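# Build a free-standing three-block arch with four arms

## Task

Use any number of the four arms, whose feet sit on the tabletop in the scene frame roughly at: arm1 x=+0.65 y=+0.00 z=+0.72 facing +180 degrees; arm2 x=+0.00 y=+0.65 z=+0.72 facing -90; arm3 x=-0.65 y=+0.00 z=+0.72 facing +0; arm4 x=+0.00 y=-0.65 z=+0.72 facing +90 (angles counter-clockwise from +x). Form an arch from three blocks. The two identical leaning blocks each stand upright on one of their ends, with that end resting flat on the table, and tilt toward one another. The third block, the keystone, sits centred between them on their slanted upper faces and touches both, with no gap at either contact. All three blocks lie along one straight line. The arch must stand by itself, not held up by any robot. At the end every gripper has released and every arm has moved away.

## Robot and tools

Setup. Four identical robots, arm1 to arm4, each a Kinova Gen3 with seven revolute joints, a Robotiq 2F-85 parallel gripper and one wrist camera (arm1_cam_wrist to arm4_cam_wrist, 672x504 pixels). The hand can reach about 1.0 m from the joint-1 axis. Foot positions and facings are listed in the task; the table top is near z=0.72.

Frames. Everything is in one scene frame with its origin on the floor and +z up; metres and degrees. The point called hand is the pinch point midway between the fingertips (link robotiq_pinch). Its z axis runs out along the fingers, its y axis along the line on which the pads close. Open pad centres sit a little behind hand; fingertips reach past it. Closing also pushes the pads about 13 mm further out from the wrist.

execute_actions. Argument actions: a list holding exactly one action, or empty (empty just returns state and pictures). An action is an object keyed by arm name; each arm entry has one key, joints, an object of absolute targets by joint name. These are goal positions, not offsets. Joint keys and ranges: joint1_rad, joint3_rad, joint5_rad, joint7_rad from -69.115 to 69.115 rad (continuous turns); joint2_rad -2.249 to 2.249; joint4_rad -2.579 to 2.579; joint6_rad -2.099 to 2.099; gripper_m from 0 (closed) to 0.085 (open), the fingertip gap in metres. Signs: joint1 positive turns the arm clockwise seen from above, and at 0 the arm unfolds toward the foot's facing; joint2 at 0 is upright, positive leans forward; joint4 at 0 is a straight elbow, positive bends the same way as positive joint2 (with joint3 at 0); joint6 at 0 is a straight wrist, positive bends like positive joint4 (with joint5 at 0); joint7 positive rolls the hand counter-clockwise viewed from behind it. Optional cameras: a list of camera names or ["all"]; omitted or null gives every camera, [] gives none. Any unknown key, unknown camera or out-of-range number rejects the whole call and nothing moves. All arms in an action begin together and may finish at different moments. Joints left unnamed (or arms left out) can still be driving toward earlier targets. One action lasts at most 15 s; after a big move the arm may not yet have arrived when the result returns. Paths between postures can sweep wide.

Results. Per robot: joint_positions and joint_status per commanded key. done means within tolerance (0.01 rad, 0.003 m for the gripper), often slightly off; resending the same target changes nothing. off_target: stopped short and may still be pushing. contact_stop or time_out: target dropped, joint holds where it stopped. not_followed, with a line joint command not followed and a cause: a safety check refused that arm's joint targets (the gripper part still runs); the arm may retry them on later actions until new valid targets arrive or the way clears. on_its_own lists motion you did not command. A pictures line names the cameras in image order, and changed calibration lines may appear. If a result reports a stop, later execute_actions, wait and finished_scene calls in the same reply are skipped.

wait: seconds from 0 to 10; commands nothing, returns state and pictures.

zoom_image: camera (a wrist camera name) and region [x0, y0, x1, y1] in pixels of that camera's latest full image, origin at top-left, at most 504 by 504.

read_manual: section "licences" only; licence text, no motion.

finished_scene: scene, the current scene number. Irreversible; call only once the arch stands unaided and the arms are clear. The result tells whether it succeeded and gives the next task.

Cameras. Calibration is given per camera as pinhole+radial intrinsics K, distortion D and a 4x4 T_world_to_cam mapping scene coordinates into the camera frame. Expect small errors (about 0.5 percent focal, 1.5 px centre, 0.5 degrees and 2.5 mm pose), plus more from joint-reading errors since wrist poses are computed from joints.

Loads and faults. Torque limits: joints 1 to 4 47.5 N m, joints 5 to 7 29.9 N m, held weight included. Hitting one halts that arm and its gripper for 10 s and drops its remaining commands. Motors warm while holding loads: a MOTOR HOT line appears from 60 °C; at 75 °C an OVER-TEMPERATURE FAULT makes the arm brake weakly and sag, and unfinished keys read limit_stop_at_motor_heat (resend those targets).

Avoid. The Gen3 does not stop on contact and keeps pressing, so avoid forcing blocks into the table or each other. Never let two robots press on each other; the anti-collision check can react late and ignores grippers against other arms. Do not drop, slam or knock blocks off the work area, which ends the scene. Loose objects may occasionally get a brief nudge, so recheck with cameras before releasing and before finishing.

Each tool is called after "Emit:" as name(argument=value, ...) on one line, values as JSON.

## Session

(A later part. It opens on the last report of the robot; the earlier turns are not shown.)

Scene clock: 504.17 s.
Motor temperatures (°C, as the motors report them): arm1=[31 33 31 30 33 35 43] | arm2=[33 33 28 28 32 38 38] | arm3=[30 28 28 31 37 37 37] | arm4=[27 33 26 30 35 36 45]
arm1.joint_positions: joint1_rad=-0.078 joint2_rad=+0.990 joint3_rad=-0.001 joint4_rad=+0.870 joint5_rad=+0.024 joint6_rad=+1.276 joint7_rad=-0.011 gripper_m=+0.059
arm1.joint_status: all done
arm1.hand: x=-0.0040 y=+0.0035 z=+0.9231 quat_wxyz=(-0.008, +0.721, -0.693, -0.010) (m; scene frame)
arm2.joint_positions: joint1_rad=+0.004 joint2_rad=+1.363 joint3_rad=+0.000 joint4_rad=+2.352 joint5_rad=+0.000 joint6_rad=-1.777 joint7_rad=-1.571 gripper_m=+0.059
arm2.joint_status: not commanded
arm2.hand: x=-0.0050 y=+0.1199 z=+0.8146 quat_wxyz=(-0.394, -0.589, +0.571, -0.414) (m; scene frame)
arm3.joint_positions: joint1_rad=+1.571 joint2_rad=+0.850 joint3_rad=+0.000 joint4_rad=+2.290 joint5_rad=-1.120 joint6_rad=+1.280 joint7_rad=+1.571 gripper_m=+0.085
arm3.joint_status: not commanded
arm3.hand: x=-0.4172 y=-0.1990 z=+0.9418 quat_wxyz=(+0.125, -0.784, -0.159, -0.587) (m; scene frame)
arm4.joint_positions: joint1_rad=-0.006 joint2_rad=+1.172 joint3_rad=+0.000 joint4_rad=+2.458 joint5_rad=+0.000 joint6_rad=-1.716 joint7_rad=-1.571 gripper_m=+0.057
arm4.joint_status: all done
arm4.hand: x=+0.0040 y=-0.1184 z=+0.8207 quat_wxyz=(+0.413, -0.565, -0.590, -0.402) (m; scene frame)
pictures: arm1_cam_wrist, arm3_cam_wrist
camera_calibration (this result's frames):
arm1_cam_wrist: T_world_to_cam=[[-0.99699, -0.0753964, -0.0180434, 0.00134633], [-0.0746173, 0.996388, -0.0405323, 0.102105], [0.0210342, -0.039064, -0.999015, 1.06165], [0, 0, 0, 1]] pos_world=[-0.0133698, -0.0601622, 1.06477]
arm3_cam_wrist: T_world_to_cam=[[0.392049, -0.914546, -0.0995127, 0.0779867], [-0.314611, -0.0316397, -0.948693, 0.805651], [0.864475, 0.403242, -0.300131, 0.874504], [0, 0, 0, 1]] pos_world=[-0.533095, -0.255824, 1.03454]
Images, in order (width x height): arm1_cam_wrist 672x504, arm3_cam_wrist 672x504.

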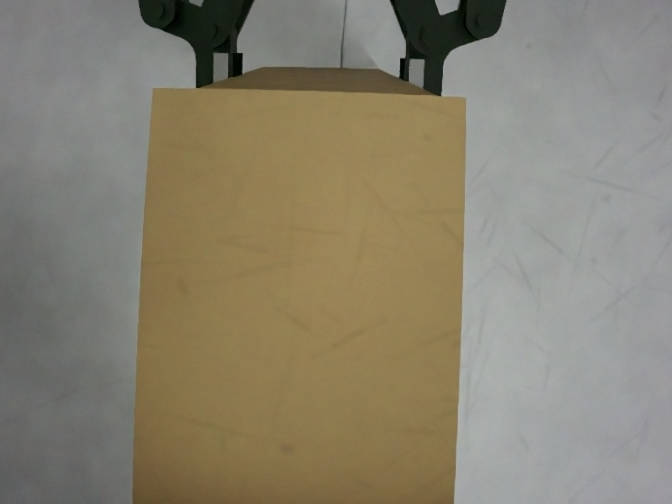

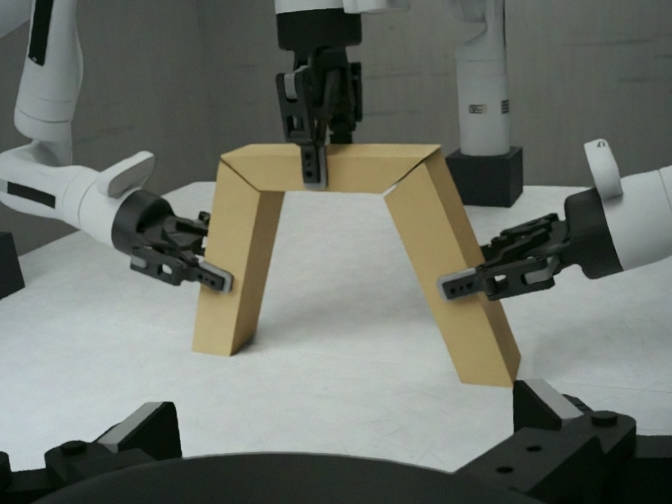

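Emit:
execute_actions(actions=[{"arm1":{"joints":{"gripper_m":0.085}}}], cameras=[])

Emit:
execute_actions(actions=[{"arm1":{"joints":{"joint1_rad":0.0,"joint2_rad":0.93,"joint4_rad":0.52,"joint5_rad":0,"joint6_rad":1.69}}}], cameras=["arm3_cam_wrist","arm1_cam_wrist"])

Scene clock: 513.57 s.
Motor temperatures (°C, as the motors report them): arm1=[31 33 31 30 33 35 43] | arm2=[33 33 28 28 32 38 38] | arm3=[30 28 28 31 37 37 37] | arm4=[27 33 26 30 35 36 45]
arm1.joint_positions: joint1_rad=-0.077 joint2_rad=+0.994 joint3_rad=+0.000 joint4_rad=+0.871 joint5_rad=+0.025 joint6_rad=+1.274 joint7_rad=-0.011 gripper_m=+0.085
arm1.joint_status: all done
arm1.hand: x=-0.0037 y=+0.0052 z=+0.9203 quat_wxyz=(-0.010, +0.720, -0.694, -0.009) (m; scene frame)
arm2.joint_positions: joint1_rad=+0.004 joint2_rad=+1.363 joint3_rad=+0.000 joint4_rad=+2.352 joint5_rad=+0.000 joint6_rad=-1.777 joint7_rad=-1.571 gripper_m=+0.059
arm2.joint_status: not commanded
arm2.hand: x=-0.0050 y=+0.1198 z=+0.8146 quat_wxyz=(-0.394, -0.589, +0.571, -0.414) (m; scene frame)
arm3.joint_positions: joint1_rad=+1.571 joint2_rad=+0.850 joint3_rad=+0.000 joint4_rad=+2.290 joint5_rad=-1.120 joint6_rad=+1.280 joint7_rad=+1.571 gripper_m=+0.085
arm3.joint_status: not commanded
arm3.hand: x=-0.4172 y=-0.1990 z=+0.9418 quat_wxyz=(+0.125, -0.784, -0.159, -0.587) (m; scene frame)
arm4.joint_positions: joint1_rad=-0.006 joint2_rad=+1.172 joint3_rad=+0.000 joint4_rad=+2.459 joint5_rad=+0.000 joint6_rad=-1.716 joint7_rad=-1.571 gripper_m=+0.057
arm4.joint_status: not commanded
arm4.hand: x=+0.0040 y=-0.1184 z=+0.8207 quat_wxyz=(+0.413, -0.565, -0.590, -0.402) (m; scene frame)
pictures: none
No camera images: the call's "cameras" was empty. Leave "cameras" out to get every camera's image.

Scene clock: 515.07 s.
Motor temperatures (°C, as the motors report them): arm1=[31 33 31 30 33 35 43] | arm2=[33 33 28 28 32 38 38] | arm3=[30 28 28 31 37 37 37] | arm4=[27 33 26 30 35 36 45]
arm1.joint_positions: joint1_rad=+0.000 joint2_rad=+0.930 joint3_rad=+0.000 joint4_rad=+0.520 joint5_rad=+0.000 joint6_rad=+1.690 joint7_rad=-0.011 gripper_m=+0.085
arm1.joint_status: all done
arm1.hand: x=+0.0024 y=+0.0475 z=+1.0714 quat_wxyz=(-0.002, +0.690, -0.724, +0.000) (m; scene frame)
arm2.joint_positions: joint1_rad=+0.004 joint2_rad=+1.363 joint3_rad=+0.000 joint4_rad=+2.352 joint5_rad=+0.000 joint6_rad=-1.777 joint7_rad=-1.571 gripper_m=+0.059
arm2.joint_status: not commanded
arm2.hand: x=-0.0050 y=+0.1198 z=+0.8146 quat_wxyz=(-0.394, -0.589, +0.571, -0.414) (m; scene frame)
arm3.joint_positions: joint1_rad=+1.571 joint2_rad=+0.850 joint3_rad=+0.000 joint4_rad=+2.290 joint5_rad=-1.120 joint6_rad=+1.280 joint7_rad=+1.571 gripper_m=+0.085
arm3.joint_status: not commanded
arm3.hand: x=-0.4172 y=-0.1990 z=+0.9418 quat_wxyz=(+0.125, -0.784, -0.159, -0.587) (m; scene frame)
arm4.joint_positions: joint1_rad=-0.006 joint2_rad=+1.172 joint3_rad=+0.000 joint4_rad=+2.459 joint5_rad=+0.000 joint6_rad=-1.716 joint7_rad=-1.571 gripper_m=+0.057
arm4.joint_status: not commanded
arm4.hand: x=+0.0040 y=-0.1184 z=+0.8207 quat_wxyz=(+0.413, -0.565, -0.590, -0.402) (m; scene frame)
pictures: arm1_cam_wrist, arm3_cam_wrist
camera_calibration (this result's frames):
arm1_cam_wrist: T_world_to_cam=[[-0.999733, 0.00969492, -0.0209828, 0.0128283], [0.0109859, 0.997996, -0.0623126, 0.0877656], [0.0203367, -0.0625264, -0.997836, 1.21126], [0, 0, 0, 1]] pos_world=[-0.0127724, -0.011978, 1.21438]
arm3_cam_wrist: T_world_to_cam=[[0.392049, -0.914546, -0.0995128, 0.0779868], [-0.314611, -0.0316396, -0.948693, 0.805651], [0.864475, 0.403242, -0.300131, 0.874504], [0, 0, 0, 1]] pos_world=[-0.533095, -0.255824, 1.03454]
Images, in order (width x height): arm1_cam_wrist 672x504, arm3_cam_wrist 672x504.

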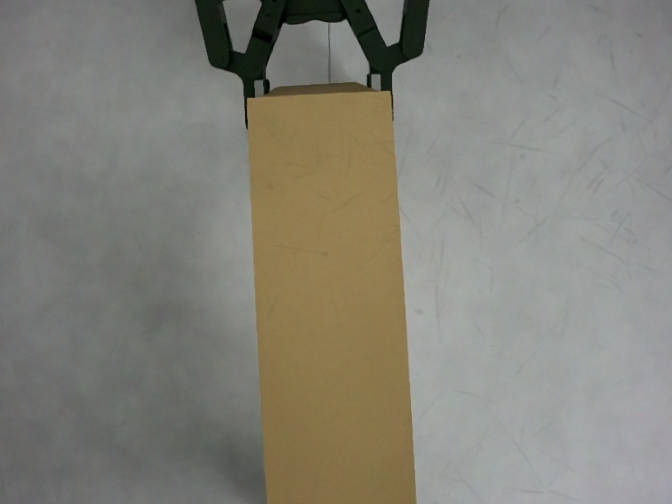

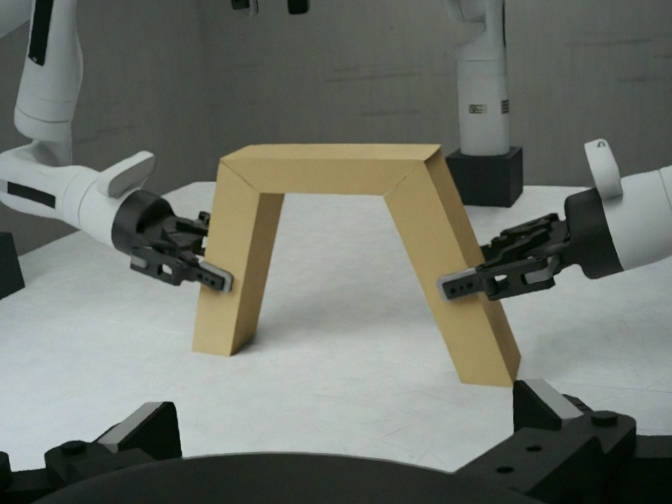

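Seated nicely. Release the legs and look over B.

Emit:
execute_actions(actions=[{"arm1":{"joints":{"joint1_rad":0.13,"joint7_rad":0.2}},"arm2":{"joints":{"gripper_m":0.085}},"arm4":{"joints":{"gripper_m":0.085}}}], cameras=["arm3_cam_wrist","arm1_cam_wrist"])

Emit:
zoom_image(camera="arm3_cam_wrist", region=[200, 130, 460, 220])

Scene clock: 520.83 s.
Motor temperatures (°C, as the motors report them): arm1=[31 33 31 30 33 35 43] | arm2=[33 33 28 28 32 38 38] | arm3=[30 28 28 31 37 37 37] | arm4=[27 33 26 30 35 36 45]
arm1.joint_positions: joint1_rad=+0.130 joint2_rad=+0.930 joint3_rad=+0.000 joint4_rad=+0.520 joint5_rad=+0.000 joint6_rad=+1.690 joint7_rad=+0.200 gripper_m=+0.085
arm1.joint_status: all done
arm1.hand: x=+0.0142 y=+0.1311 z=+1.0717 quat_wxyz=(-0.002, +0.719, -0.695, +0.000) (m; scene frame)
arm2.joint_positions: joint1_rad=+0.004 joint2_rad=+1.363 joint3_rad=+0.000 joint4_rad=+2.351 joint5_rad=+0.000 joint6_rad=-1.777 joint7_rad=-1.571 gripper_m=+0.085
arm2.joint_status: all done
arm2.hand: x=-0.0050 y=+0.1194 z=+0.8149 quat_wxyz=(-0.394, -0.589, +0.571, -0.415) (m; scene frame)
arm3.joint_positions: joint1_rad=+1.571 joint2_rad=+0.850 joint3_rad=+0.000 joint4_rad=+2.290 joint5_rad=-1.120 joint6_rad=+1.280 joint7_rad=+1.571 gripper_m=+0.085
arm3.joint_status: not commanded
arm3.hand: x=-0.4172 y=-0.1990 z=+0.9418 quat_wxyz=(+0.125, -0.784, -0.159, -0.587) (m; scene frame)
arm4.joint_positions: joint1_rad=-0.006 joint2_rad=+1.172 joint3_rad=+0.000 joint4_rad=+2.459 joint5_rad=+0.000 joint6_rad=-1.716 joint7_rad=-1.571 gripper_m=+0.085
arm4.joint_status: all done
arm4.hand: x=+0.0044 y=-0.1186 z=+0.8205 quat_wxyz=(+0.413, -0.565, -0.590, -0.402) (m; scene frame)
pictures: arm1_cam_wrist, arm3_cam_wrist
camera_calibration (this result's frames):
arm1_cam_wrist: T_world_to_cam=[[-0.997226, -0.0713165, -0.0213093, 0.0346798], [-0.0698697, 0.995609, -0.0622957, 0.00565298], [0.0256585, -0.060634, -0.99783, 1.2162], [0, 0, 0, 1]] pos_world=[0.00377278, 0.0705881, 1.21465]
arm3_cam_wrist: T_world_to_cam=[[0.392049, -0.914546, -0.0995127, 0.0779866], [-0.314611, -0.0316396, -0.948693, 0.805652], [0.864475, 0.403242, -0.300131, 0.874504], [0, 0, 0, 1]] pos_world=[-0.533095, -0.255824, 1.03454]
Images, in order (width x height): arm1_cam_wrist 672x504, arm3_cam_wrist 672x504.

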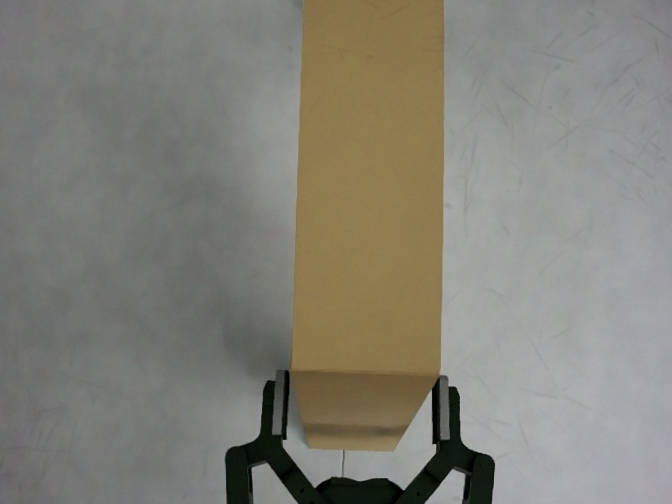

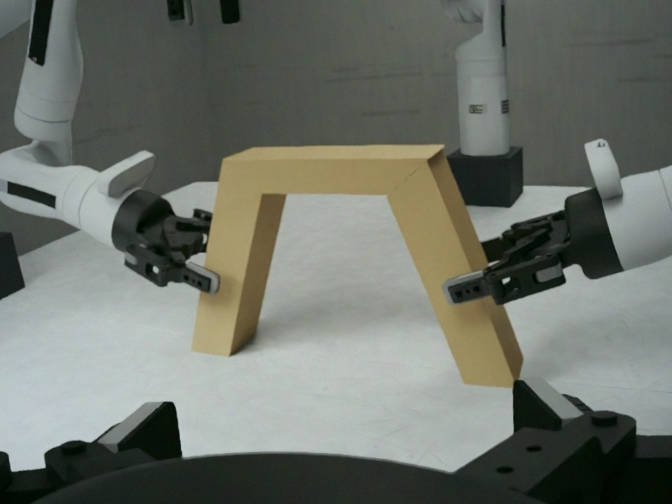

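Region (200, 130, 460, 220) of arm3_cam_wrist's 672x504 image, scaled by 1.938; it fills the top 174 rows of this view, and the rest is white.

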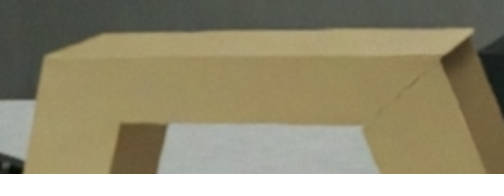

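Emit:
execute_actions(actions=[{"arm1":{"joints":{"joint1_rad":0,"joint2_rad":0,"joint4_rad":1.1,"joint6_rad":2.04,"joint7_rad":1.571}},"arm2":{"joints":{"joint2_rad":1.145,"joint4_rad":2.5076,"joint6_rad":-1.5026}},"arm4":{"joints":{"joint2_rad":0.91,"joint4_rad":2.5644,"joint6_rad":-1.325}}}], cameras=["arm3_cam_wrist"])

Emit:
execute_actions(actions=[{"arm2":{"joints":{"joint2_rad":0.45,"joint4_rad":2.4,"joint6_rad":0.29}},"arm4":{"joints":{"joint2_rad":0.3,"joint4_rad":2.4,"joint6_rad":0.44}}}], cameras=["arm3_cam_wrist"])

Scene clock: 541.23 s.
Motor temperatures (°C, as the motors report them): arm1=[31 33 31 30 33 35 43] | arm2=[33 33 28 28 32 38 38] | arm3=[30 28 28 31 37 37 37] | arm4=[27 33 26 30 35 36 45]
arm1.joint_positions: joint1_rad=+0.000 joint2_rad=+0.000 joint3_rad=+0.000 joint4_rad=+1.100 joint5_rad=+0.000 joint6_rad=+2.040 joint7_rad=+1.571 gripper_m=+0.085
arm1.joint_status: all done
arm1.hand: x=+0.3703 y=+0.0334 z=+1.3467 quat_wxyz=(-0.002, +1.000, -0.018, +0.001) (m; scene frame)
arm2.joint_positions: joint1_rad=+0.004 joint2_rad=+1.145 joint3_rad=+0.000 joint4_rad=+2.508 joint5_rad=+0.000 joint6_rad=-1.503 joint7_rad=-1.571 gripper_m=+0.085
arm2.joint_status: all done
arm2.hand: x=-0.0067 y=+0.1617 z=+0.8323 quat_wxyz=(-0.331, -0.630, +0.610, -0.350) (m; scene frame)
arm3.joint_positions: joint1_rad=+1.571 joint2_rad=+0.850 joint3_rad=+0.000 joint4_rad=+2.290 joint5_rad=-1.120 joint6_rad=+1.280 joint7_rad=+1.571 gripper_m=+0.085
arm3.joint_status: not commanded
arm3.hand: x=-0.4172 y=-0.1990 z=+0.9418 quat_wxyz=(+0.125, -0.784, -0.159, -0.587) (m; scene frame)
arm4.joint_positions: joint1_rad=-0.006 joint2_rad=+0.910 joint3_rad=+0.000 joint4_rad=+2.564 joint5_rad=+0.000 joint6_rad=-1.325 joint7_rad=-1.571 gripper_m=+0.085
arm4.joint_status: all done
arm4.hand: x=+0.0059 y=-0.1615 z=+0.8305 quat_wxyz=(+0.341, -0.608, -0.634, -0.333) (m; scene frame)
pictures: arm3_cam_wrist
camera_calibration (this result's frames):
arm3_cam_wrist: T_world_to_cam=[[0.392049, -0.914546, -0.0995126, 0.0779864], [-0.314611, -0.0316397, -0.948693, 0.805651], [0.864475, 0.403242, -0.300131, 0.874504], [0, 0, 0, 1]] pos_world=[-0.533095, -0.255824, 1.03454]
Images, in order (width x height): arm3_cam_wrist 672x504.

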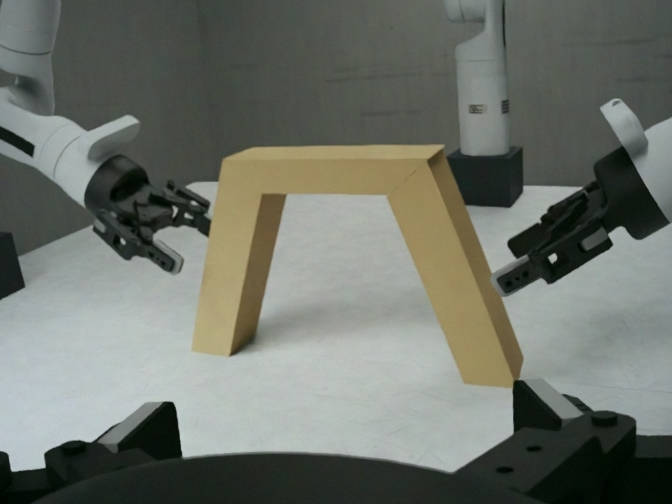

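Scene clock: 543.50 s.
Motor temperatures (°C, as the motors report them): arm1=[31 33 31 30 33 35 43] | arm2=[33 33 28 28 32 38 38] | arm3=[30 28 28 31 37 37 37] | arm4=[27 33 26 30 35 36 45]
arm1.joint_positions: joint1_rad=+0.000 joint2_rad=+0.000 joint3_rad=+0.000 joint4_rad=+1.100 joint5_rad=+0.000 joint6_rad=+2.040 joint7_rad=+1.571 gripper_m=+0.085
arm1.joint_status: not commanded
arm1.hand: x=+0.3703 y=+0.0333 z=+1.3467 quat_wxyz=(-0.002, +1.000, -0.018, +0.001) (m; scene frame)
arm2.joint_positions: joint1_rad=+0.004 joint2_rad=+0.450 joint3_rad=+0.000 joint4_rad=+2.400 joint5_rad=+0.000 joint6_rad=+0.290 joint7_rad=-1.571 gripper_m=+0.085
arm2.joint_status: all done
arm2.hand: x=-0.0151 y=+0.3781 z=+0.8667 quat_wxyz=(-0.002, -0.720, +0.694, -0.008) (m; scene frame)
arm3.joint_positions: joint1_rad=+1.571 joint2_rad=+0.850 joint3_rad=+0.000 joint4_rad=+2.290 joint5_rad=-1.120 joint6_rad=+1.280 joint7_rad=+1.571 gripper_m=+0.085
arm3.joint_status: not commanded
arm3.hand: x=-0.4172 y=-0.1990 z=+0.9418 quat_wxyz=(+0.125, -0.784, -0.159, -0.587) (m; scene frame)
arm4.joint_positions: joint1_rad=-0.006 joint2_rad=+0.300 joint3_rad=+0.000 joint4_rad=+2.400 joint5_rad=+0.000 joint6_rad=+0.440 joint7_rad=-1.571 gripper_m=+0.085
arm4.joint_status: all done
arm4.hand: x=+0.0144 y=-0.3923 z=+0.8456 quat_wxyz=(-0.001, -0.694, -0.720, -0.004) (m; scene frame)
pictures: arm3_cam_wrist
camera_calibration (this result's frames):
arm3_cam_wrist: T_world_to_cam=[[0.392049, -0.914546, -0.0995127, 0.0779866], [-0.314611, -0.0316397, -0.948693, 0.805652], [0.864475, 0.403242, -0.300131, 0.874504], [0, 0, 0, 1]] pos_world=[-0.533095, -0.255824, 1.03454]
Images, in order (width x height): arm3_cam_wrist 672x504.

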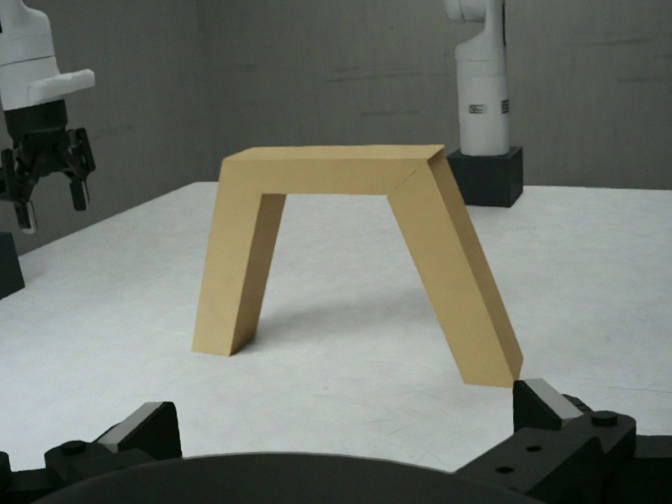

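Emit:
finished_scene(scene=1)

The scene is finished: the task was done.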